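# Flip the two-colored block end over end in place

## Task

Lift the wooden block, which rests on one of its long narrow faces with its black face upward, a green end and a yellow end. Flip it end over end, either within one hand or by passing it between the hands, and put it back on its original spot with the black face now downward and the green end where the yellow end used to be. It counts as failed if any arm part other than a hand contacts the block; if something besides a hand contacts it while it is noticeably tilted or off its spot; if it is released with any part a few millimeters or more above the table, unless one end has already rested on the table briefly; or if it slides more than a few millimeters in the grip during set-down. The result must hold without the robot supporting it. Finish by opening the hand and withdrawing.

## Robot and tools

Robot: two arms, left_arm and right_arm. Each ends in an identical five-finger right hand, so every hand number, side and axis means the same on both; they are not mirrored.

World frame (used in every result): origin on the table surface halfway between the two arm bases, table top at z = 0, +z up. The arms face each other across the table; left_arm's base is on the +y side. The names left/right do not refer to image sides. Positions are in metres, orientations as quaternions w,x,y,z, velocities in m/s and rad/s. Printed positions can be somewhat off, especially at long reach.

Hand point frame: a point fixed to the palm, 0.05 m in front of it, where index pad and thumb tip meet in a pinch. +z runs along straightened fingers (fingertips 0.06-0.07 m beyond the point), +y points out of the palm, +x points across the palm away from the thumb. The hand extends 0.08 m toward the little finger; on the thumb side 0.02 m with the thumb swung in front of the palm, up to 0.09 m otherwise. A wrist bracket on the little-finger side sticks 0.03 m past the point in +y and 0.11 m across; it can collide. A full-hand wrap with the thumb in front of the palm fits objects 0.035-0.08 m wide, lying across the palm on the wrist side of the point; turn the thumb before reaching the object.

The row: every movement command is one list of 28 numbers, each in [-1, 1], always covering both arms. Order: left_arm dx, dy, dz, rx, ry, rz, then left_gripper little, ring, middle, index, thumb_bend, thumb_turn, force_limit, speed; then the same 14 for right_arm and right_gripper. dx..rz are an offset, not a pose: expressed in that hand point's own axes, measured from the hand point pose shown in the most recent result that reports it (for a second or later call within one reply, from where the robot is when that call starts). 1.0 = 0.6 m of translation or 180 degrees; rx, ry, rz form one rotation vector. Zero offsets therefore pull the arm back to that reference pose; they are not a pause. Each commanded pose is clipped per control step to 100 mm and 16 degrees from the measured pose. The hand numbers are absolute targets: +1 open/straight, -1 fully curled; thumb_turn +1 beside the palm, -1 in front of it. A pinch is roughly index -0.22, thumb_bend -0.75, thumb_turn -0.57. force_limit maps -1..+1 to about 0..10 N at the fingertip (0..15 N for the two thumb motors) and only stops closing. speed maps -1..+1 to nearly zero..full (full travel 0.6 s); close at -0.9 or slower for a gentle grip. There is no "no change" value: to keep a hand as it is, resend its last eight numbers (before any were sent, use hand_measured plus hand_force_limit and hand_speed). A motor only starts when its target changes by 0.01 or more.

Tools:
- execute_actions {"actions": [...], "pictures": bool}. The list holds zero or one item. Empty list: just report the state. {"rows": [[28 numbers], ...], "steps": n}: up to 15 rows, n at most 15 (default 15), each step 1/30 s; each row is measured from the same reference pose, and the last row repeats if rows are fewer than steps. {"steps": n} alone: wait until n steps (max 300) have passed since the previous result.
- move {"target": [28 numbers], "speed": m/s 0.002-0.5, default 0.25 (turn rate up to twice that in rad/s), "stop_force": N 9-40, one value for both arms}. Straight-line paths for both hand points, finishing together in 0.5-10 s; no obstacle avoidance. With stop_force an arm halts and backs off 2 steps once its wrist sensor feels that much extra push along its direction of travel; use it only at low speed, not when the hand also rotates, and omit it when lifting off something the hand is pressing. Not accepted in the first 0.2 s of a scene.
- wait {"seconds": 0-10}: let the scene run with no new command.
- zoom_image {"camera": one of cam_high, cam_low, cam_left_wrist, cam_right_wrist, "region": [x0, y0, x1, y1] pixels, at most 504x504}. Images are 672x504.
- show_instructions {}: shows the reference image(s).
- finished_scene {"scene": integer}: ends and grades the current scene; irreversible.

Reading results: a state line per arm with pose and velocities; a move: line with each arm's ending (done, off_target, moving, held, fault, contact) and limits (paced = pose clipped, held = steps blocked), plus distance from target; "pose unreachable" when the clearance check altered a command; HELD marks blocked steps; "Hand target" is the pose the controller is now driving toward. Per hand: hand_measured (six positions on the target scale), hand_stopped_by (moving, target, force, stalled, fault), hand_load_n (positive = finger being pushed open; loads falling near 0 mean the grip is lost), hand_force_limit, hand_speed. Wrist force/torque are in the end effector axes, noisy with offsets of a few N, saturating near 50 N. Joint torques are rough drive outputs. MOTOR HOT appears from 70 C; at 85 C the arm brakes until cooled.

Avoid: letting the arms strike or press on each other (any part, including fingers and brackets); pushing a stiff arm even slightly past a firm contact, which can trigger a fault stop (joint load limit, or 150 N external force) freezing that arm for 10 s; knocking anything off the table; dropping, slipping or slamming the block; touching it with anything but a hand. Arm motion lags commands by about 0.17 s and large moves may arrive short, so check the pose before the next step. The robot keeps running while you compose replies.

Each tool is called after ">>>" in YAML: its name, and indented under it one key for each argument.

Reference images:

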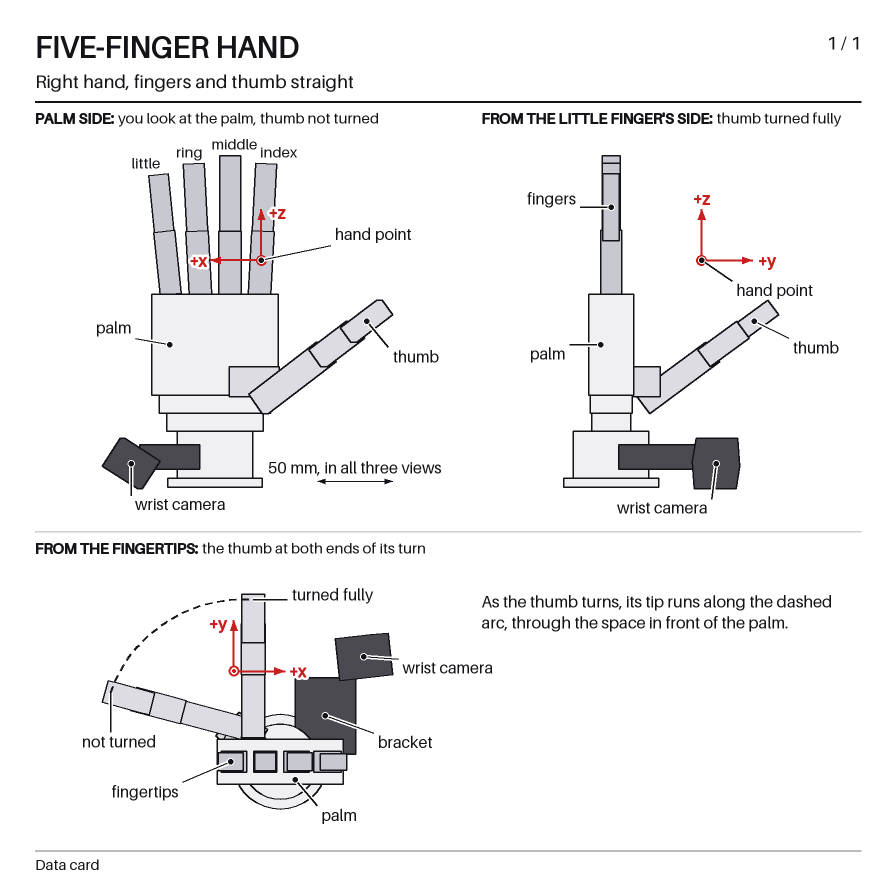

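## Session

>>> execute_actions:
  actions: []

Scene clock: 0.00 s of 6000.00 s.
left_arm: end_effector_position=(+0.2428, +0.3914, +0.4762) hand_measured=(+1.000, +1.000, +1.000, +1.000, +1.000, +1.000) hand_load_n=(+0.0, +0.0, +0.0, +0.0, +0.0, +0.0) hand_stopped_by=(target, target, target, target, target, target) hand_force_limit=0.00 hand_speed=-0.80 end_effector_quat_wxyz=(-0.020, +0.406, +0.913, +0.001) end_effector_velocity=(-0.000, +0.001, +0.000) end_effector_angular_velocity=(+0.001, +0.000, -0.001) | right_arm: end_effector_position=(+0.1005, -0.2735, +0.4703) hand_measured=(+1.000, +1.000, +1.000, +1.000, +1.000, +1.000) hand_load_n=(+0.0, +0.0, +0.0, +0.0, +0.0, +0.0) hand_stopped_by=(target, target, target, target, target, target) hand_force_limit=0.00 hand_speed=-0.80 end_effector_quat_wxyz=(+0.001, -0.338, +0.941, +0.014) end_effector_velocity=(-0.000, -0.000, +0.000) end_effector_angular_velocity=(-0.001, -0.001, +0.000)
Joint positions: left_arm=[ 0.551 -1.706  1.337  1.971  1.596 -1.9  ] | right_arm=[-1.212 -1.721  1.367  1.923  1.543 -1.888]
Joint velocities: left_arm=[-0.001 -0.001  0.     0.001 -0.    -0.   ] | right_arm=[-0.    -0.001 -0.     0.     0.001 -0.   ]
Joint torques (N m, as the arm reports them, + toward a larger angle): no reading
Wrist force (N, on the end effector, along its own x y z axes, offset not removed): no reading
Wrist torque (N m, same axes, about the end effector's origin, offset not removed): no reading
Hand target (left_arm): +0.243, +0.391, +0.476; -0.020, +0.406, +0.913, +0.001
Hand target (right_arm): +0.101, -0.274, +0.470; +0.001, -0.338, +0.941, +0.014

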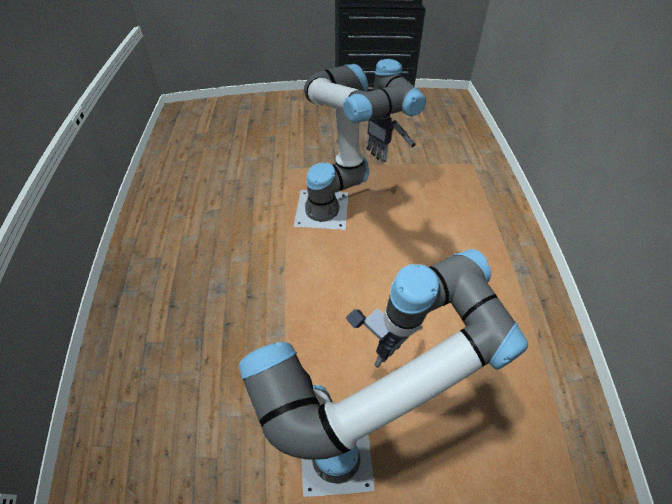

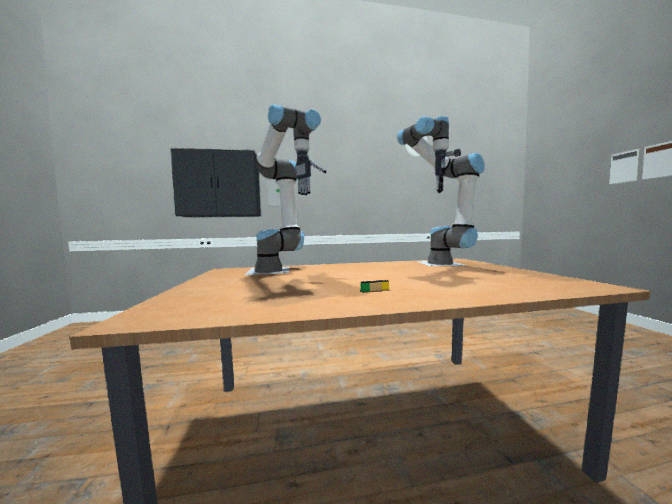

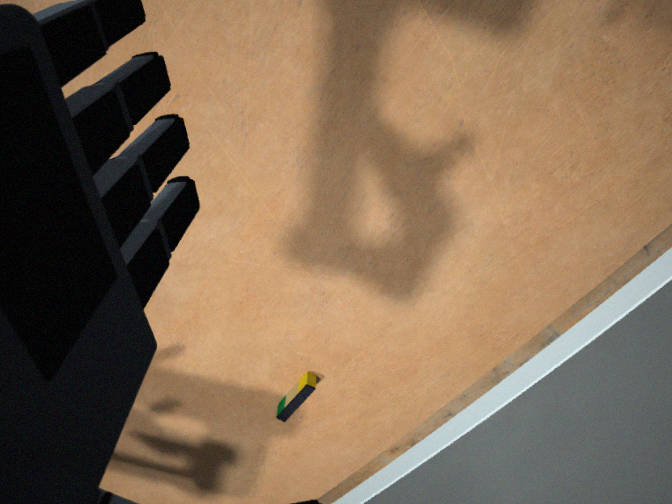

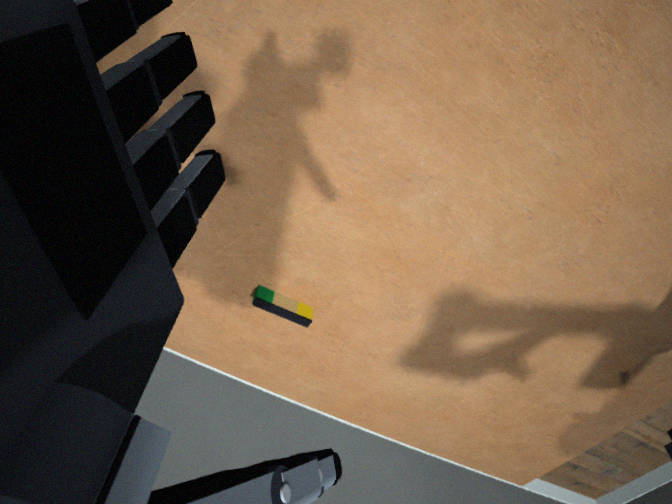

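>>> move:
  target: [-0.846,-0.168,0.43,0.247,-0.342,-0.722,1,1,0.2,0.2,-0.4,-1,0,0.5,-0.48,-0.465,0.11,0.025,-0.496,0.013,1,1,-0.05,-0.05,-0.6,-1,0,0.5]
  speed: 0.3

Scene clock: 26.57 s of 6000.00 s.
left_arm: end_effector_position=(+0.4988, -0.0476, +0.2001) hand_measured=(+1.000, +1.000, +0.200, +0.200, -0.400, -1.000) hand_load_n=(+0.0, +0.0, +0.0, +0.0, +0.0, +0.0) hand_stopped_by=(target, target, target, target, target, target) hand_force_limit=0.00 hand_speed=0.50 end_effector_quat_wxyz=(-0.241, +0.664, -0.581, +0.405) end_effector_velocity=(+0.001, -0.001, -0.001) end_effector_angular_velocity=(+0.003, +0.005, +0.008) | right_arm: end_effector_position=(+0.4993, -0.3039, +0.3998) hand_measured=(+1.000, +1.000, -0.050, -0.050, -0.600, -1.000) hand_load_n=(+0.0, +0.0, +0.0, +0.0, +0.0, +0.0) hand_stopped_by=(target, target, target, target, target, target) hand_force_limit=0.00 hand_speed=0.50 end_effector_quat_wxyz=(+0.673, -0.213, +0.675, +0.213) end_effector_velocity=(+0.001, +0.000, -0.000) end_effector_angular_velocity=(+0.004, -0.005, -0.001)
Joint positions: left_arm=[ 0.512 -0.749  0.739  0.921  0.78  -4.198] | right_arm=[-1.832 -1.672  1.972 -0.295  0.711 -1.574]
Joint velocities: left_arm=[ 0.     0.015 -0.024  0.022 -0.002 -0.012] | right_arm=[ 0.002  0.002  0.003 -0.014  0.003  0.007]
Joint torques (N m, as the arm reports them, + toward a larger angle): left_arm=[ 11.49 -46.77 -31.52   2.94  -3.58  -2.31] | right_arm=[  7.63  -8.53 -15.7   -3.     3.11   1.92]
Wrist force (N, on the end effector, along its own x y z axes, offset not removed): left_arm=[-2.0 -0.1 2.3] | right_arm=[1.6 -3.1 -0.8]
Wrist torque (N m, same axes, about the end effector's origin, offset not removed): left_arm=[-0.11 0.08 -0.16] | right_arm=[-0.42 -0.45 -0.15]
Hand target (left_arm): +0.499, -0.048, +0.200; -0.241, +0.664, -0.581, +0.405
Hand target (right_arm): +0.499, -0.304, +0.400; +0.673, -0.213, +0.675, +0.213
Off the commanded pose (left_arm): 0.001 m, 0 deg.
Off the commanded pose (right_arm): 0.001 m, 0 deg.
After step 90, 18.67 s passed at rest.
move: done
camera_calibration (this result's frames):
cam_left_wrist: T_world_to_cam=[[-0.573744, -0.121759, -0.809934, 0.444086], [-0.390337, 0.910011, 0.139704, 0.209528], [0.720039, 0.396301, -0.56964, -0.100977], [0, 0, 0, 1]] pos_world=[0.409286, -0.0965837, 0.272888]
cam_right_wrist: T_world_to_cam=[[-0.527774, 0.843848, 0.096829, 0.484868], [-0.455039, -0.37716, 0.806654, -0.220671], [0.717213, 0.38167, 0.583039, -0.337686], [0, 0, 0, 1]] pos_world=[0.39768, -0.363498, 0.32794]

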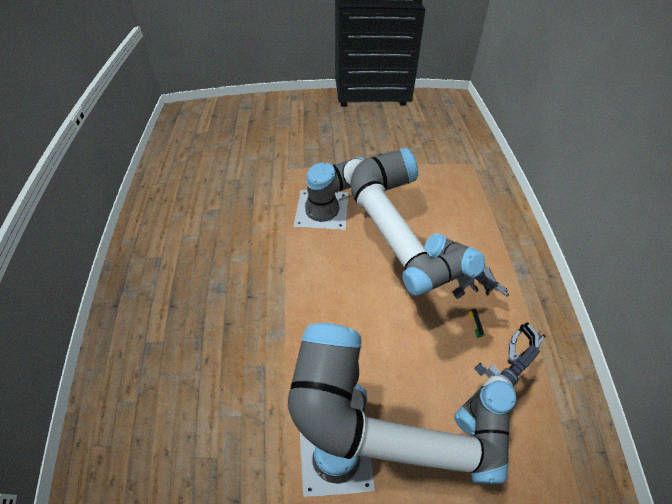

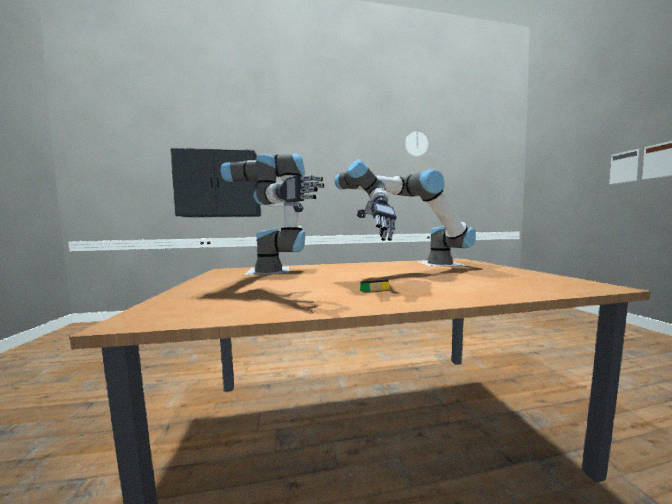

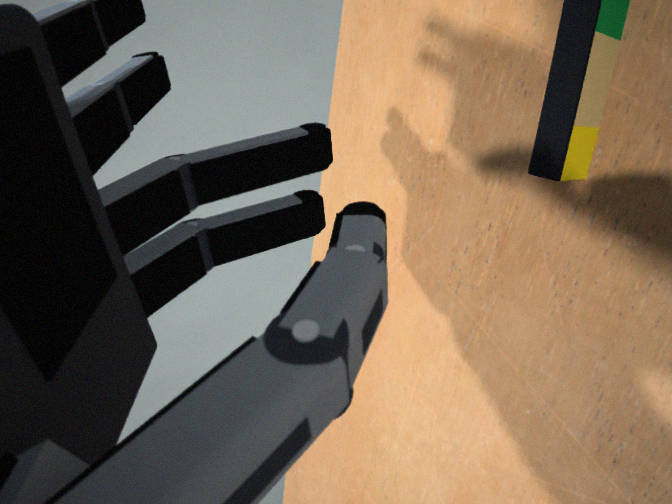

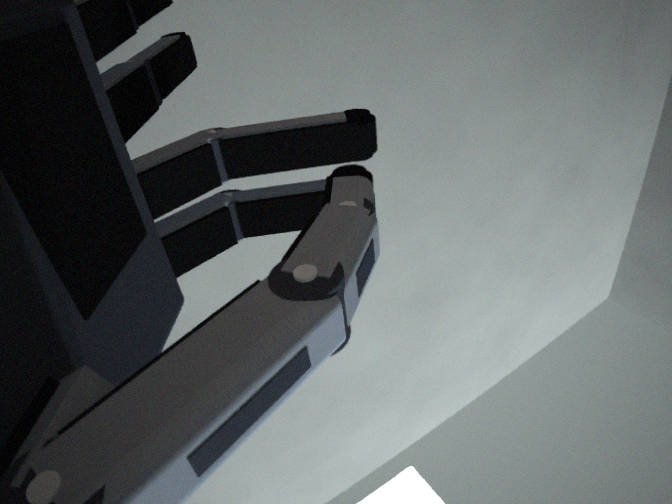

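>>> zoom_image:
  camera: "cam_high"
  region: [430,260,570,400]

>>> zoom_image:
  camera: "cam_low"
  region: [330,230,430,305]

Region (430, 260, 570, 400) of cam_high's 672x504 image, scaled by 3.600, with more detail than that image has.

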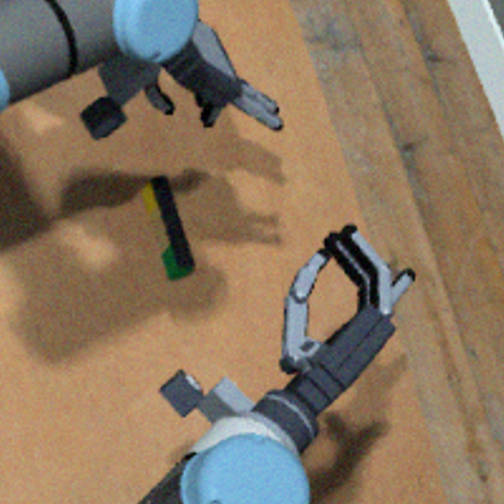

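Region (330, 230, 430, 305) of cam_low's 672x504 image, scaled by 5.040, with more detail than that image has; it fills the top 378 rows of this view, and the rest is white.

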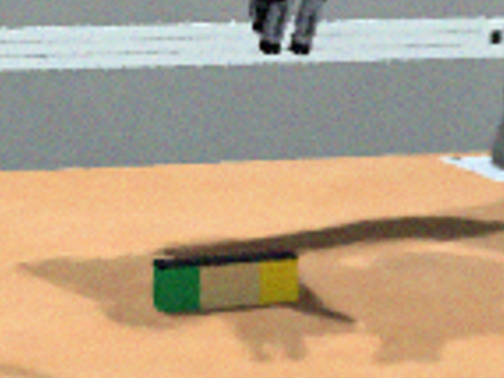

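>>> move:
  target: [0.059,0.15,0.19,0.044,0,0,1,1,0.2,0.2,-0.3,-1,0,0.5,0,0,0,0.044,0,0,1,1,0.2,0.2,-0.3,-1,0,0.5]

>>> zoom_image:
  camera: "cam_high"
  region: [430,260,570,400]

>>> zoom_image:
  camera: "cam_low"
  region: [330,230,430,305]

Scene clock: 36.53 s of 6000.00 s.
left_arm: end_effector_position=(+0.5403, -0.1175, +0.0748) hand_measured=(+1.000, +1.000, +0.200, +0.200, -0.300, -1.000) hand_load_n=(+0.0, +0.0, +0.0, +0.0, +0.0, +0.0) hand_stopped_by=(target, target, target, target, target, target) hand_force_limit=0.00 hand_speed=0.50 end_effector_quat_wxyz=(-0.287, +0.645, -0.551, +0.444) end_effector_velocity=(+0.001, -0.000, -0.001) end_effector_angular_velocity=(+0.002, +0.001, +0.004) | right_arm: end_effector_position=(+0.4993, -0.3039, +0.3999) hand_measured=(+1.000, +1.000, +0.200, +0.200, -0.300, -1.000) hand_load_n=(+0.0, +0.0, +0.0, +0.0, +0.0, +0.0) hand_stopped_by=(target, target, target, target, target, target) hand_force_limit=0.00 hand_speed=0.50 end_effector_quat_wxyz=(+0.686, -0.166, +0.688, +0.166) end_effector_velocity=(-0.000, -0.000, +0.000) end_effector_angular_velocity=(+0.001, +0.001, -0.002)
Joint positions: left_arm=[ 0.495 -0.455  0.548  0.723  0.651 -4.134] | right_arm=[-1.772 -1.726  2.018 -0.288  0.909 -1.573]
Joint velocities: left_arm=[ 0.001  0.01  -0.018  0.013 -0.001 -0.004] | right_arm=[ 0.001 -0.001  0.     0.001  0.002  0.001]
Joint torques (N m, as the arm reports them, + toward a larger angle): left_arm=[ 11.24 -53.09 -32.62   2.64  -3.48  -2.63] | right_arm=[  7.8  -19.74 -14.39   0.38   3.07   1.87]
Wrist force (N, on the end effector, along its own x y z axes, offset not removed): left_arm=[-1.1 -0.8 0.4] | right_arm=[0.4 -1.4 1.1]
Wrist torque (N m, same axes, about the end effector's origin, offset not removed): left_arm=[-0.16 -0.01 0.01] | right_arm=[-0.29 -0.24 -0.08]
Hand target (left_arm): +0.540, -0.118, +0.075; -0.287, +0.646, -0.551, +0.444
Hand target (right_arm): +0.499, -0.304, +0.400; +0.686, -0.166, +0.688, +0.166
Off the commanded pose (left_arm): 0.000 m, 0 deg.
Off the commanded pose (right_arm): 0.000 m, 0 deg.
After step 90, 5.80 s passed at rest.
move: done
camera_calibration (this result's frames):
cam_left_wrist: T_world_to_cam=[[-0.456036, -0.14025, -0.878841, 0.297198], [-0.437161, 0.895457, 0.0839436, 0.334612], [0.775191, 0.422476, -0.469673, -0.208736], [0, 0, 0, 1]] pos_world=[0.443623, -0.169762, 0.135064]
cam_right_wrist: T_world_to_cam=[[-0.406536, 0.908522, 0.0965234, 0.444139], [-0.502706, -0.310653, 0.80671, -0.176766], [0.762899, 0.279434, 0.583011, -0.39157], [0, 0, 0, 1]] pos_world=[0.390425, -0.349005, 0.328019]

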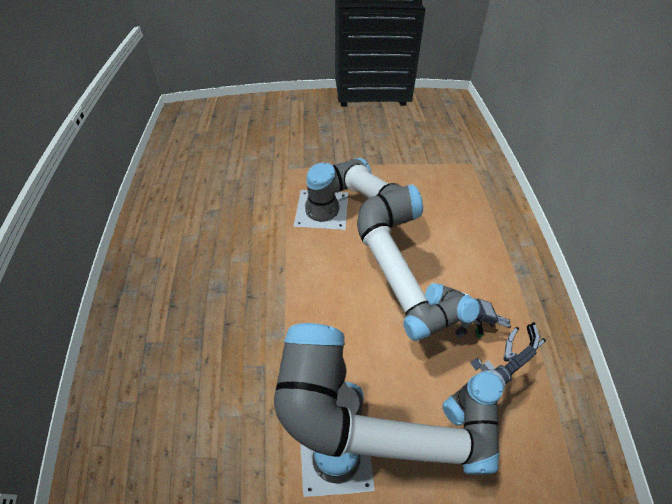

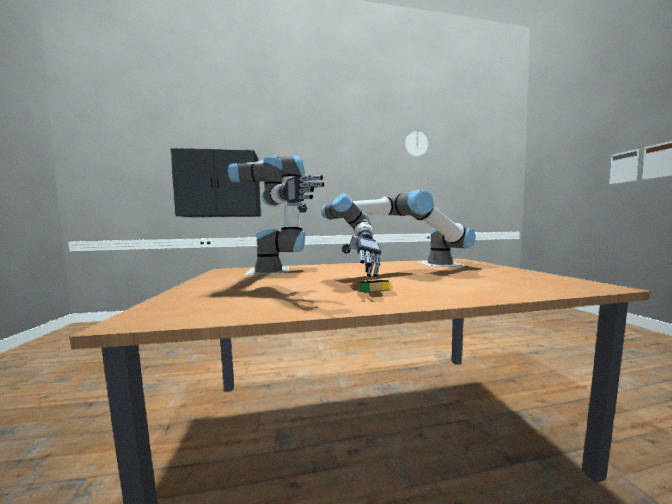

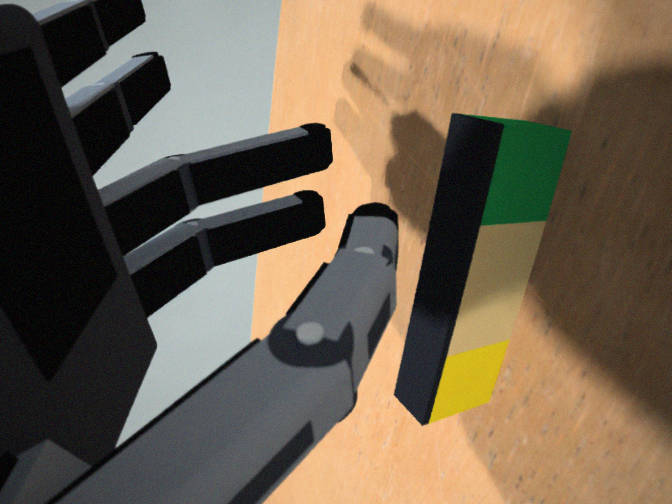

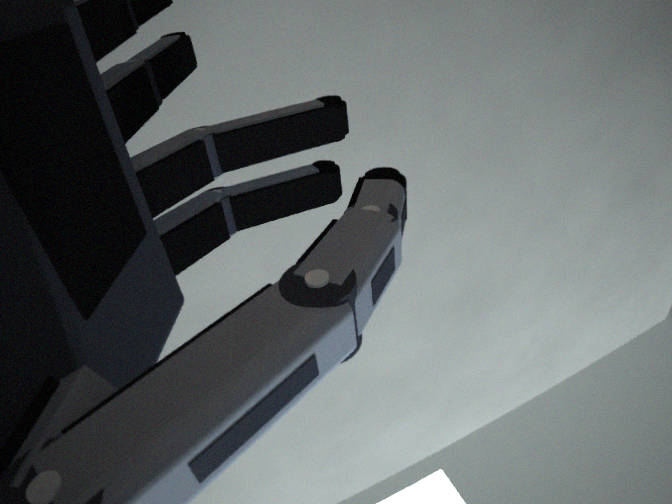

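Region (430, 260, 570, 400) of cam_high's 672x504 image, scaled by 3.600, with more detail than that image has.

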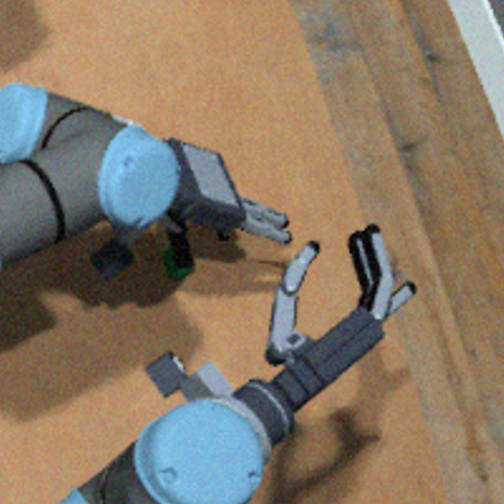

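Region (330, 230, 430, 305) of cam_low's 672x504 image, scaled by 5.040, with more detail than that image has; it fills the top 378 rows of this view, and the rest is white.

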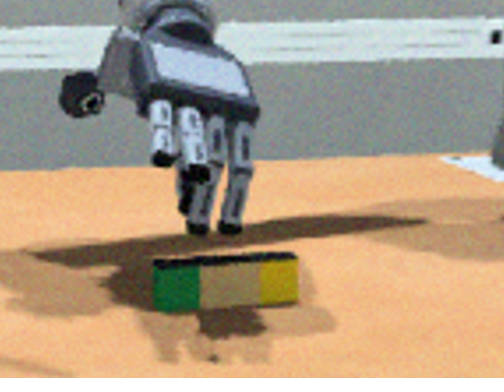

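>>> move:
  target: [0.0045,0.029,-0.0093,0.004,-0.015,-0.007,1,1,0.2,0.2,-0.3,-1,0,0.5,0,0,0,0,0,0,1,1,0.2,0.2,-0.3,-1,0,0.5]

>>> move:
  target: [-0.011,0.036,0.018,0,0,0,1,1,0.2,0.2,-0.3,-1,0,0.5,0,0,0,0,0,0,1,1,0.2,0.2,-0.3,-1,0,0.5]
  speed: 0.04

>>> zoom_image:
  camera: "cam_low"
  region: [330,230,430,305]

Scene clock: 40.90 s of 6000.00 s.
left_arm: end_effector_position=(+0.5274, -0.1233, +0.0630) hand_measured=(+1.000, +1.000, +0.200, +0.200, -0.300, -1.000) hand_load_n=(+0.0, +0.0, +0.0, +0.0, +0.0, +0.0) hand_stopped_by=(target, target, target, target, target, target) hand_force_limit=0.00 hand_speed=0.50 end_effector_quat_wxyz=(-0.298, +0.660, -0.535, +0.436) end_effector_velocity=(-0.001, -0.001, -0.001) end_effector_angular_velocity=(+0.004, +0.005, +0.010) | right_arm: end_effector_position=(+0.4993, -0.3039, +0.3999) hand_measured=(+1.000, +1.000, +0.200, +0.200, -0.300, -1.000) hand_load_n=(+0.0, +0.0, +0.0, +0.0, +0.0, +0.0) hand_stopped_by=(target, target, target, target, target, target) hand_force_limit=0.00 hand_speed=0.50 end_effector_quat_wxyz=(+0.686, -0.166, +0.688, +0.166) end_effector_velocity=(+0.000, -0.000, -0.001) end_effector_angular_velocity=(-0.000, +0.001, -0.002)
Joint positions: left_arm=[ 0.469 -0.384  0.451  0.832  0.6   -4.235] | right_arm=[-1.772 -1.726  2.018 -0.288  0.909 -1.573]
Joint velocities: left_arm=[-0.002  0.023 -0.043  0.041 -0.005 -0.02 ] | right_arm=[ 0.     0.001  0.     0.     0.002 -0.   ]
Joint torques (N m, as the arm reports them, + toward a larger angle): left_arm=[-10.46 -55.94 -31.93   2.79  -3.79  -2.55] | right_arm=[ -0.52 -14.32 -16.59   0.24  -2.93   1.59]
Wrist force (N, on the end effector, along its own x y z axes, offset not removed): left_arm=[-0.2 -0.5 -0.1] | right_arm=[-0.6 -2.8 1.0]
Wrist torque (N m, same axes, about the end effector's origin, offset not removed): left_arm=[-0.06 -0.12 0.01] | right_arm=[-0.57 -0.15 -0.26]
Hand target (left_arm): +0.527, -0.123, +0.063; -0.299, +0.660, -0.535, +0.435
Hand target (right_arm): +0.499, -0.304, +0.400; +0.686, -0.166, +0.688, +0.166
Off the commanded pose (left_arm): 0.000 m, 0 deg.
Off the commanded pose (right_arm): 0.000 m, 0 deg.
After step 90, 0.60 s passed at rest.
move: done
camera_calibration (this result's frames):
cam_left_wrist: T_world_to_cam=[[-0.448859, -0.162723, -0.878662, 0.273604], [-0.48352, 0.87113, 0.0856747, 0.356497], [0.751488, 0.463307, -0.469694, -0.184319], [0, 0, 0, 1]] pos_world=[0.433696, -0.180637, 0.123289]
cam_right_wrist: T_world_to_cam=[[-0.406488, 0.908543, 0.0965264, 0.444112], [-0.502724, -0.310629, 0.806708, -0.17675], [0.762913, 0.279391, 0.583013, -0.391591], [0, 0, 0, 1]] pos_world=[0.39042, -0.348992, 0.32802]

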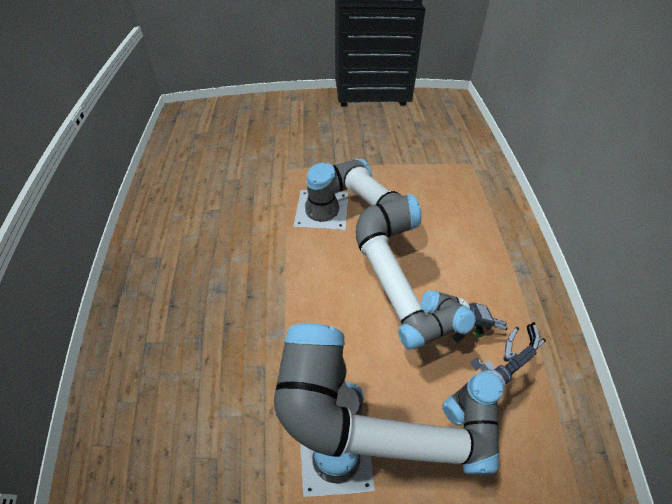

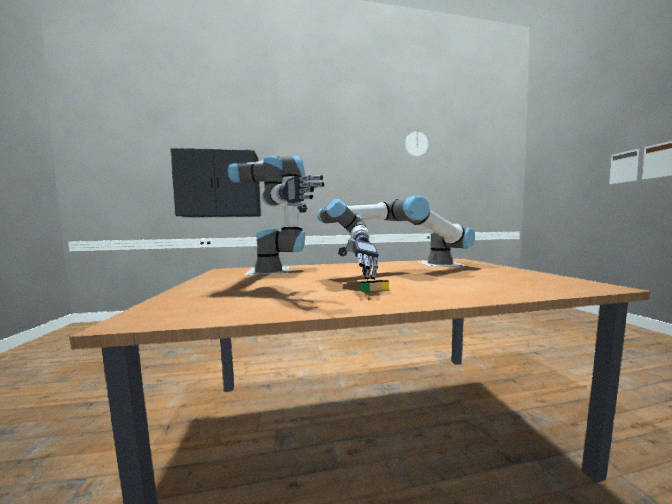

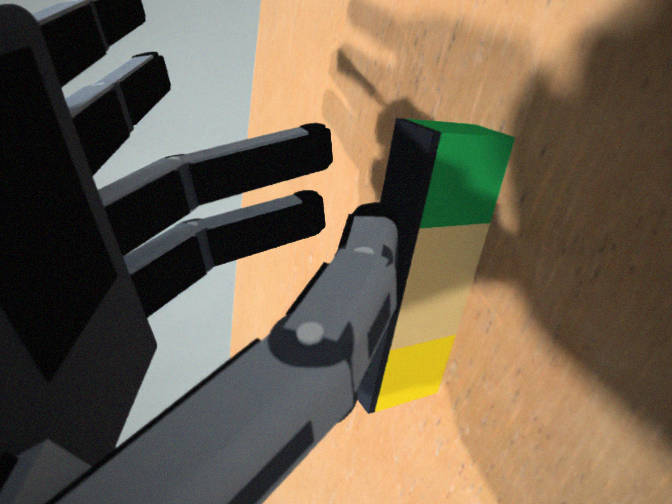

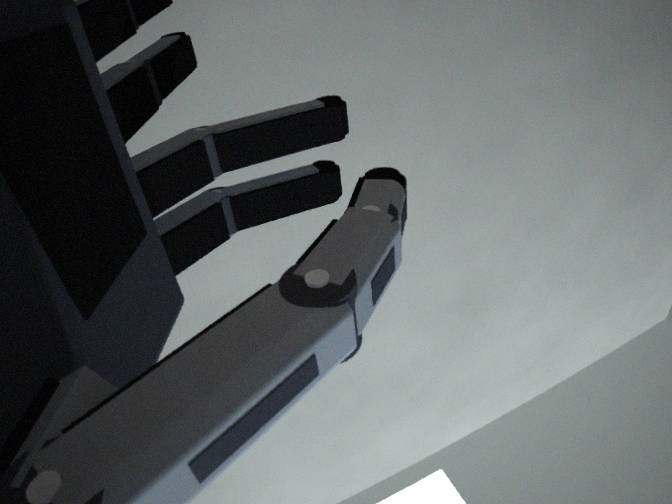

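Scene clock: 41.87 s of 6000.00 s.
left_arm: end_effector_position=(+0.5271, -0.1231, +0.0381) hand_measured=(+1.000, +1.000, +0.200, +0.200, -0.300, -1.000) hand_load_n=(+0.0, +0.0, +0.0, +0.0, +0.0, +0.0) hand_stopped_by=(target, target, target, target, target, target) hand_force_limit=0.00 hand_speed=0.50 end_effector_quat_wxyz=(-0.298, +0.660, -0.535, +0.436) end_effector_velocity=(+0.000, -0.000, -0.001) end_effector_angular_velocity=(-0.001, -0.000, +0.000) | right_arm: end_effector_position=(+0.4993, -0.3039, +0.3999) hand_measured=(+1.000, +1.000, +0.200, +0.200, -0.300, -1.000) hand_load_n=(+0.0, +0.0, +0.0, +0.0, +0.0, +0.0) hand_stopped_by=(target, target, target, target, target, target) hand_force_limit=0.00 hand_speed=0.50 end_effector_quat_wxyz=(+0.686, -0.166, +0.688, +0.166) end_effector_velocity=(+0.000, +0.000, -0.001) end_effector_angular_velocity=(-0.000, +0.000, +0.001)
Joint positions: left_arm=[ 0.469 -0.373  0.493  0.78   0.6   -4.236] | right_arm=[-1.772 -1.726  2.018 -0.288  0.909 -1.573]
Joint velocities: left_arm=[ 0.    -0.     0.003 -0.004  0.    -0.   ] | right_arm=[ 0.     0.002 -0.    -0.001 -0.001 -0.   ]
Joint torques (N m, as the arm reports them, + toward a larger angle): left_arm=[-10.69 -55.08  -8.48  -0.75  -2.49   2.26] | right_arm=[ -0.71 -14.06 -16.69   0.24   1.88   1.61]
Wrist force (N, on the end effector, along its own x y z axes, offset not removed): left_arm=[-1.2 -1.3 0.9] | right_arm=[1.2 -2.7 0.2]
Wrist torque (N m, same axes, about the end effector's origin, offset not removed): left_arm=[-0.26 0.02 -0.01] | right_arm=[-0.45 -0.35 -0.12]
Hand target (left_arm): +0.527, -0.123, +0.038; -0.298, +0.660, -0.535, +0.436
Hand target (right_arm): +0.499, -0.304, +0.400; +0.686, -0.166, +0.688, +0.166
Off the commanded pose (left_arm): 0.000 m, 0 deg.
Off the commanded pose (right_arm): 0.000 m, 0 deg.
move: done
camera_calibration (this result's frames):
cam_left_wrist: T_world_to_cam=[[-0.448878, -0.162932, -0.878613, 0.251604], [-0.483631, 0.871081, 0.0855488, 0.358411], [0.751405, 0.463326, -0.469808, -0.195847], [0, 0, 0, 1]] pos_world=[0.433439, -0.18047, 0.0983901]
cam_right_wrist: T_world_to_cam=[[-0.40653, 0.908524, 0.0965264, 0.444116], [-0.502709, -0.310652, 0.806708, -0.176765], [0.7629, 0.279427, 0.583013, -0.391571], [0, 0, 0, 1]] pos_world=[0.390414, -0.348988, 0.32802]

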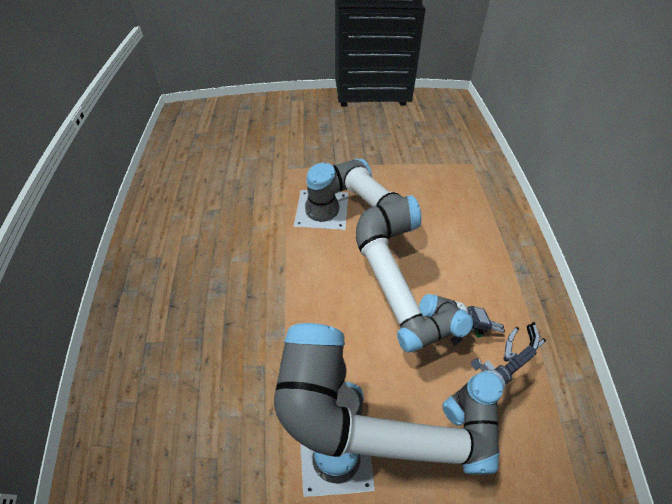

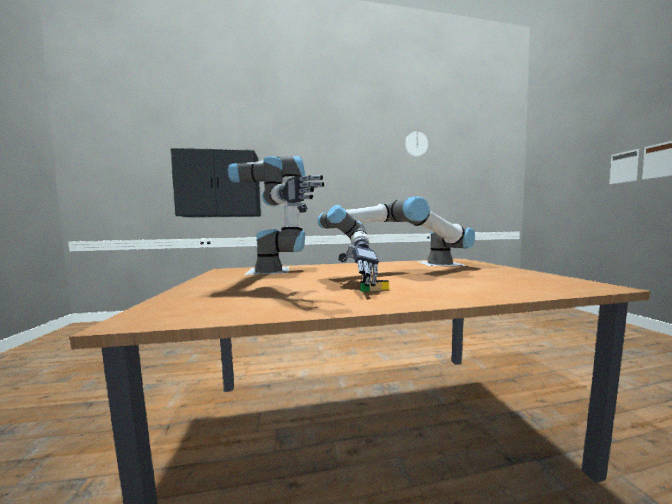

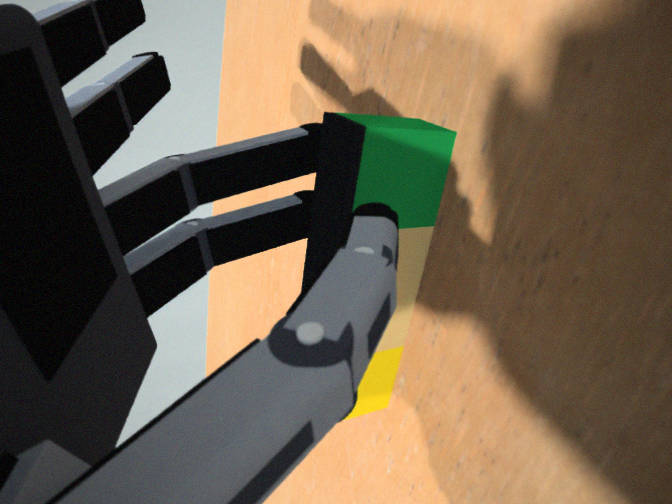

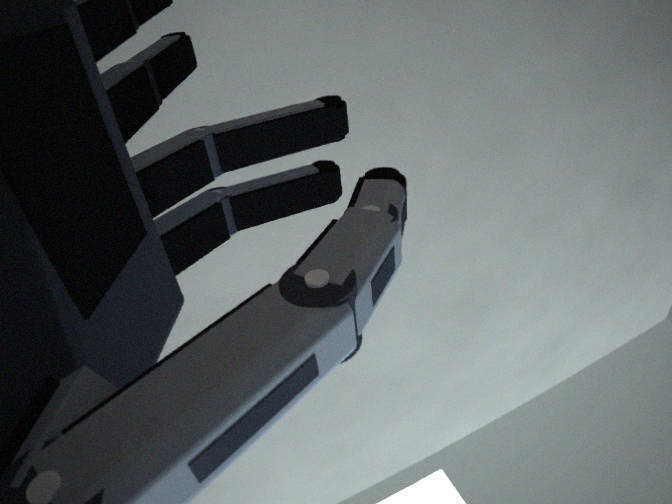

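Region (330, 230, 430, 305) of cam_low's 672x504 image, scaled by 5.040, with more detail than that image has; it fills the top 378 rows of this view, and the rest is white.

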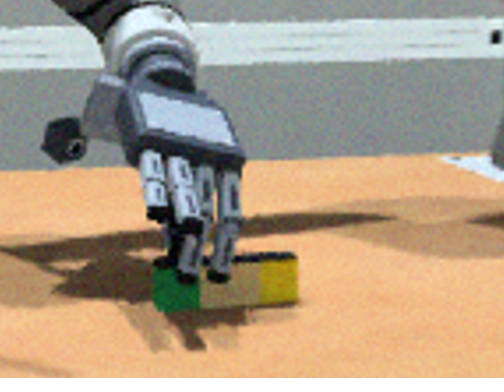

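>>> move:
  target: [-0.006,0.0135,0.0235,0,0,0,1,1,0.2,0.2,-0.3,-1,0,0.5,0,0,0,0,0,0,1,1,0.2,0.2,-0.3,-1,0,0.5]
  speed: 0.03

>>> move:
  target: [0,0,0,0,0,0,1,1,-0.4,-0.4,-0.4,-1,0.2,-0.85,0,0,0,0,0,0,1,1,0.2,0.2,-0.3,-1,0,0.5]

>>> zoom_image:
  camera: "cam_low"
  region: [330,230,430,305]

Scene clock: 45.63 s of 6000.00 s.
left_arm: end_effector_position=(+0.5359, -0.1227, +0.0241) hand_measured=(+1.000, +1.000, +0.200, +0.200, -0.300, -1.000) hand_load_n=(+0.0, +0.0, +0.0, +0.0, +0.0, +0.0) hand_stopped_by=(target, target, target, target, target, target) hand_force_limit=0.00 hand_speed=0.50 end_effector_quat_wxyz=(-0.298, +0.660, -0.535, +0.436) end_effector_velocity=(+0.001, +0.000, -0.001) end_effector_angular_velocity=(-0.000, -0.000, +0.001) | right_arm: end_effector_position=(+0.4993, -0.3039, +0.3999) hand_measured=(+1.000, +1.000, +0.200, +0.200, -0.300, -1.000) hand_load_n=(+0.0, +0.0, +0.0, +0.0, +0.0, +0.0) hand_stopped_by=(target, target, target, target, target, target) hand_force_limit=0.00 hand_speed=0.50 end_effector_quat_wxyz=(+0.686, -0.166, +0.688, +0.166) end_effector_velocity=(+0.000, -0.000, -0.000) end_effector_angular_velocity=(+0.001, +0.002, -0.000)
Joint positions: left_arm=[ 0.481 -0.349  0.479  0.757  0.608 -4.219] | right_arm=[-1.772 -1.726  2.018 -0.288  0.909 -1.573]
Joint velocities: left_arm=[ 0.002  0.002 -0.003 -0.001  0.     0.001] | right_arm=[0.    0.    0.    0.001 0.    0.   ]
Joint torques (N m, as the arm reports them, + toward a larger angle): left_arm=[ 11.69 -54.34 -31.67  -0.63   1.67   2.38] | right_arm=[  0.   -14.87 -16.36   0.21   0.13   1.54]
Wrist force (N, on the end effector, along its own x y z axes, offset not removed): left_arm=[-0.2 0.7 1.8] | right_arm=[0.7 -1.0 1.1]
Wrist torque (N m, same axes, about the end effector's origin, offset not removed): left_arm=[0.01 -0.14 0.12] | right_arm=[-0.25 -0.32 -0.03]
Hand target (left_arm): +0.536, -0.123, +0.024; -0.298, +0.660, -0.535, +0.436
Hand target (right_arm): +0.499, -0.304, +0.400; +0.686, -0.166, +0.688, +0.166
Off the commanded pose (left_arm): 0.000 m, 0 deg.
Off the commanded pose (right_arm): 0.000 m, 0 deg.
move: done
camera_calibration (this result's frames):
cam_left_wrist: T_world_to_cam=[[-0.448835, -0.162934, -0.878635, 0.243281], [-0.483616, 0.871093, 0.0855116, 0.363465], [0.75144, 0.463303, -0.469775, -0.20926], [0, 0, 0, 1]] pos_world=[0.442217, -0.180022, 0.0843697]
cam_right_wrist: T_world_to_cam=[[-0.406488, 0.908543, 0.0965264, 0.444112], [-0.502724, -0.310629, 0.806708, -0.17675], [0.762913, 0.279391, 0.583013, -0.391591], [0, 0, 0, 1]] pos_world=[0.39042, -0.348992, 0.32802]

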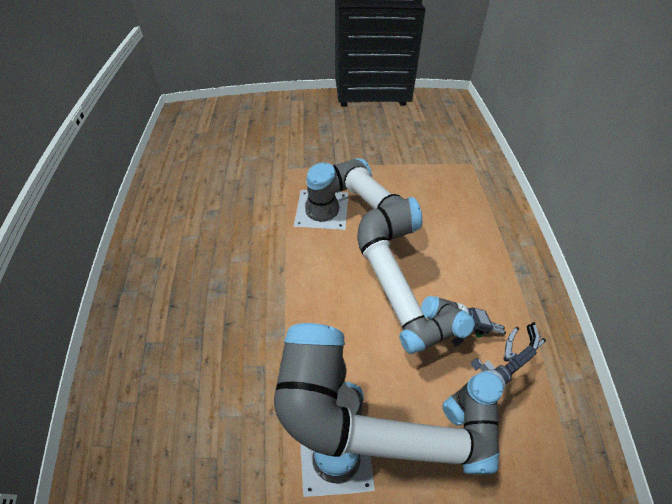

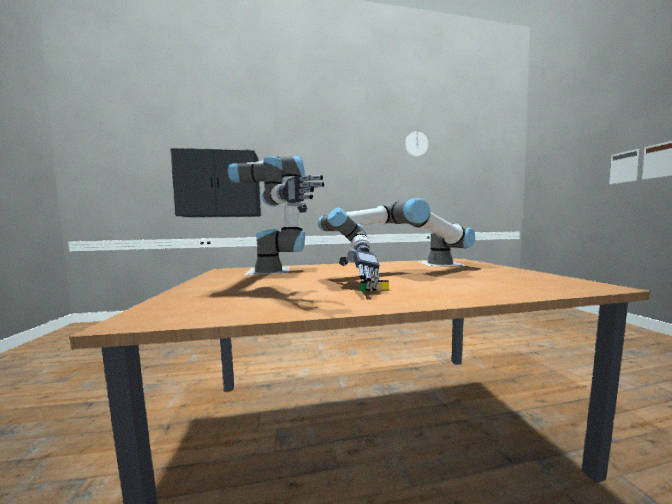

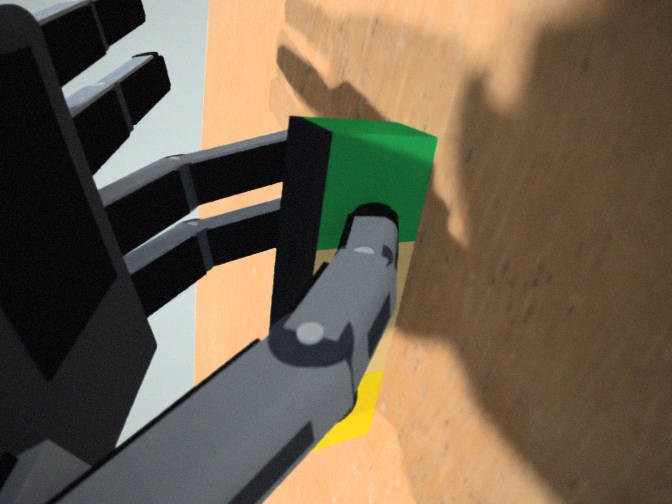

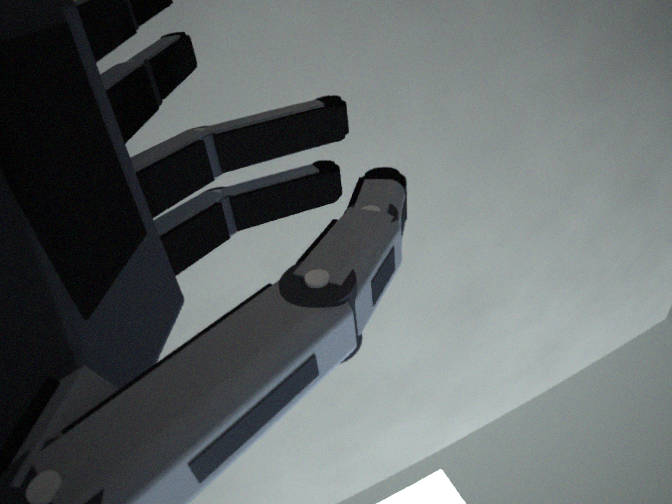

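Scene clock: 46.83 s of 6000.00 s.
left_arm: end_effector_position=(+0.5359, -0.1227, +0.0241) hand_measured=(+1.000, +1.000, -0.006, -0.030, -0.398, -1.000) hand_load_n=(+0.0, +0.0, +5.0, +5.5, +3.5, -1.0) hand_stopped_by=(target, target, force, force, target, target) hand_force_limit=0.20 hand_speed=-0.85 end_effector_quat_wxyz=(-0.298, +0.660, -0.535, +0.436) end_effector_velocity=(-0.000, -0.000, -0.000) end_effector_angular_velocity=(-0.000, -0.000, -0.000) | right_arm: end_effector_position=(+0.4993, -0.3039, +0.3999) hand_measured=(+1.000, +1.000, +0.200, +0.200, -0.300, -1.000) hand_load_n=(+0.0, +0.0, +0.0, +0.0, +0.0, +0.0) hand_stopped_by=(target, target, target, target, target, target) hand_force_limit=0.00 hand_speed=0.50 end_effector_quat_wxyz=(+0.686, -0.166, +0.688, +0.166) end_effector_velocity=(-0.000, -0.000, +0.002) end_effector_angular_velocity=(-0.001, -0.005, -0.000)
Joint positions: left_arm=[ 0.481 -0.349  0.479  0.757  0.608 -4.219] | right_arm=[-1.772 -1.726  2.018 -0.288  0.909 -1.573]
Joint velocities: left_arm=[-0.  0. -0. -0. -0. -0.] | right_arm=[-0.    -0.002 -0.001 -0.002  0.     0.   ]
Joint torques (N m, as the arm reports them, + toward a larger angle): left_arm=[ -1.1  -72.67 -14.14   2.94   0.07  -2.57] | right_arm=[ -0.41 -15.09 -16.75   0.23  -0.13   1.6 ]
Wrist force (N, on the end effector, along its own x y z axes, offset not removed): left_arm=[0.1 -1.8 -0.4] | right_arm=[0.5 0.8 0.0]
Wrist torque (N m, same axes, about the end effector's origin, offset not removed): left_arm=[-0.04 -0.11 -0.08] | right_arm=[0.08 -0.27 -0.07]
Hand target (left_arm): +0.536, -0.123, +0.024; -0.298, +0.660, -0.535, +0.436
Hand target (right_arm): +0.499, -0.304, +0.400; +0.686, -0.166, +0.688, +0.166
Off the commanded pose (left_arm): 0.000 m, 0 deg.
Off the commanded pose (right_arm): 0.000 m, 0 deg.
move: done
camera_calibration (this result's frames):
cam_left_wrist: T_world_to_cam=[[-0.448818, -0.163019, -0.878628, 0.243302], [-0.483632, 0.871093, 0.085426, 0.363492], [0.75144, 0.463273, -0.469803, -0.209261], [0, 0, 0, 1]] pos_world=[0.442242, -0.180027, 0.0844089]
cam_right_wrist: T_world_to_cam=[[-0.406488, 0.908543, 0.0965265, 0.444112], [-0.502724, -0.310629, 0.806708, -0.17675], [0.762913, 0.279391, 0.583013, -0.391591], [0, 0, 0, 1]] pos_world=[0.39042, -0.348992, 0.32802]

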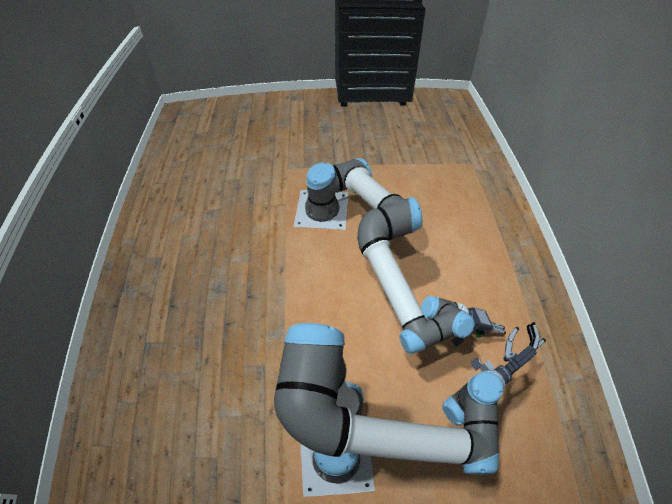

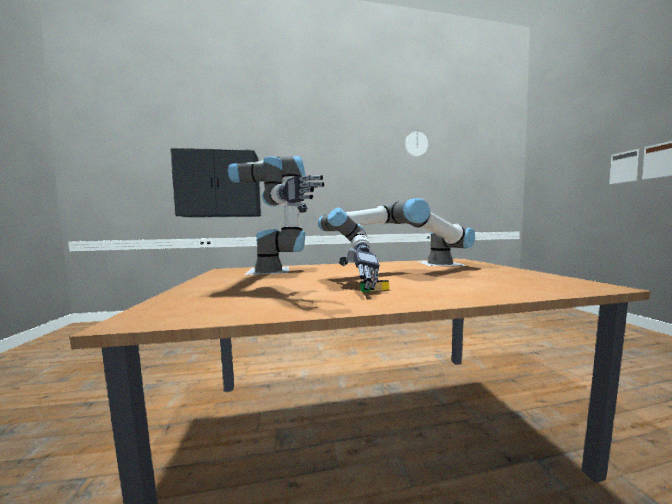

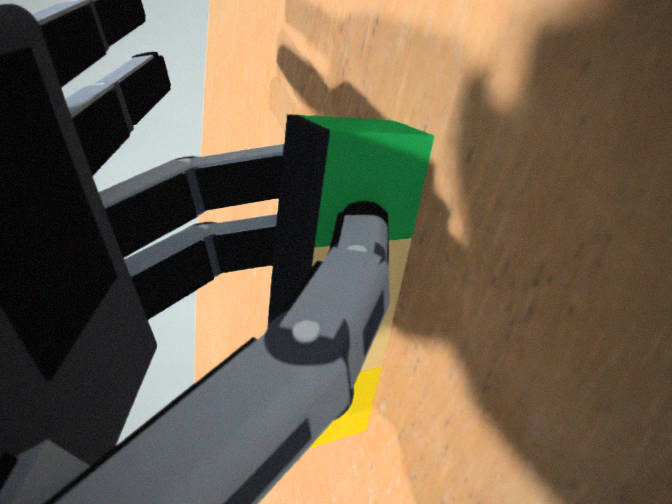

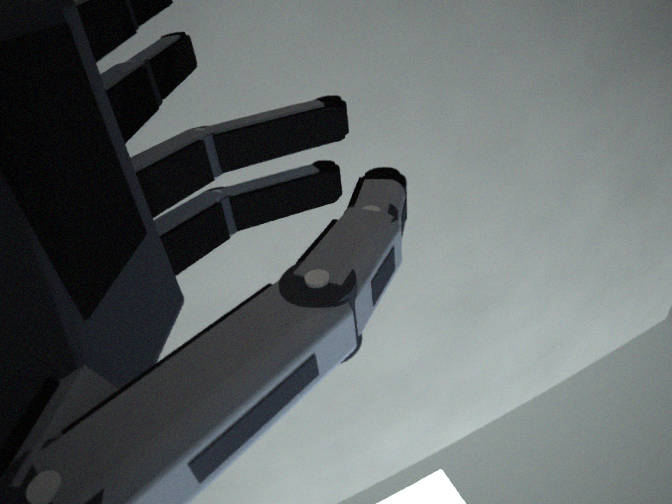

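Region (330, 230, 430, 305) of cam_low's 672x504 image, scaled by 5.040, with more detail than that image has; it fills the top 378 rows of this view, and the rest is white.

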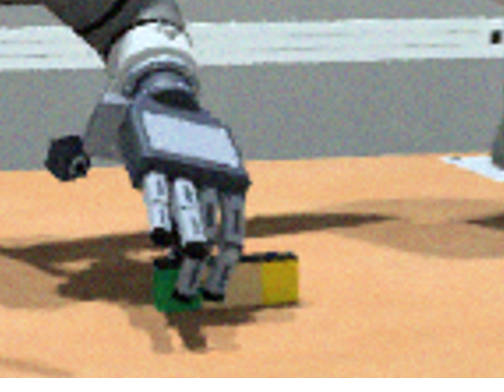

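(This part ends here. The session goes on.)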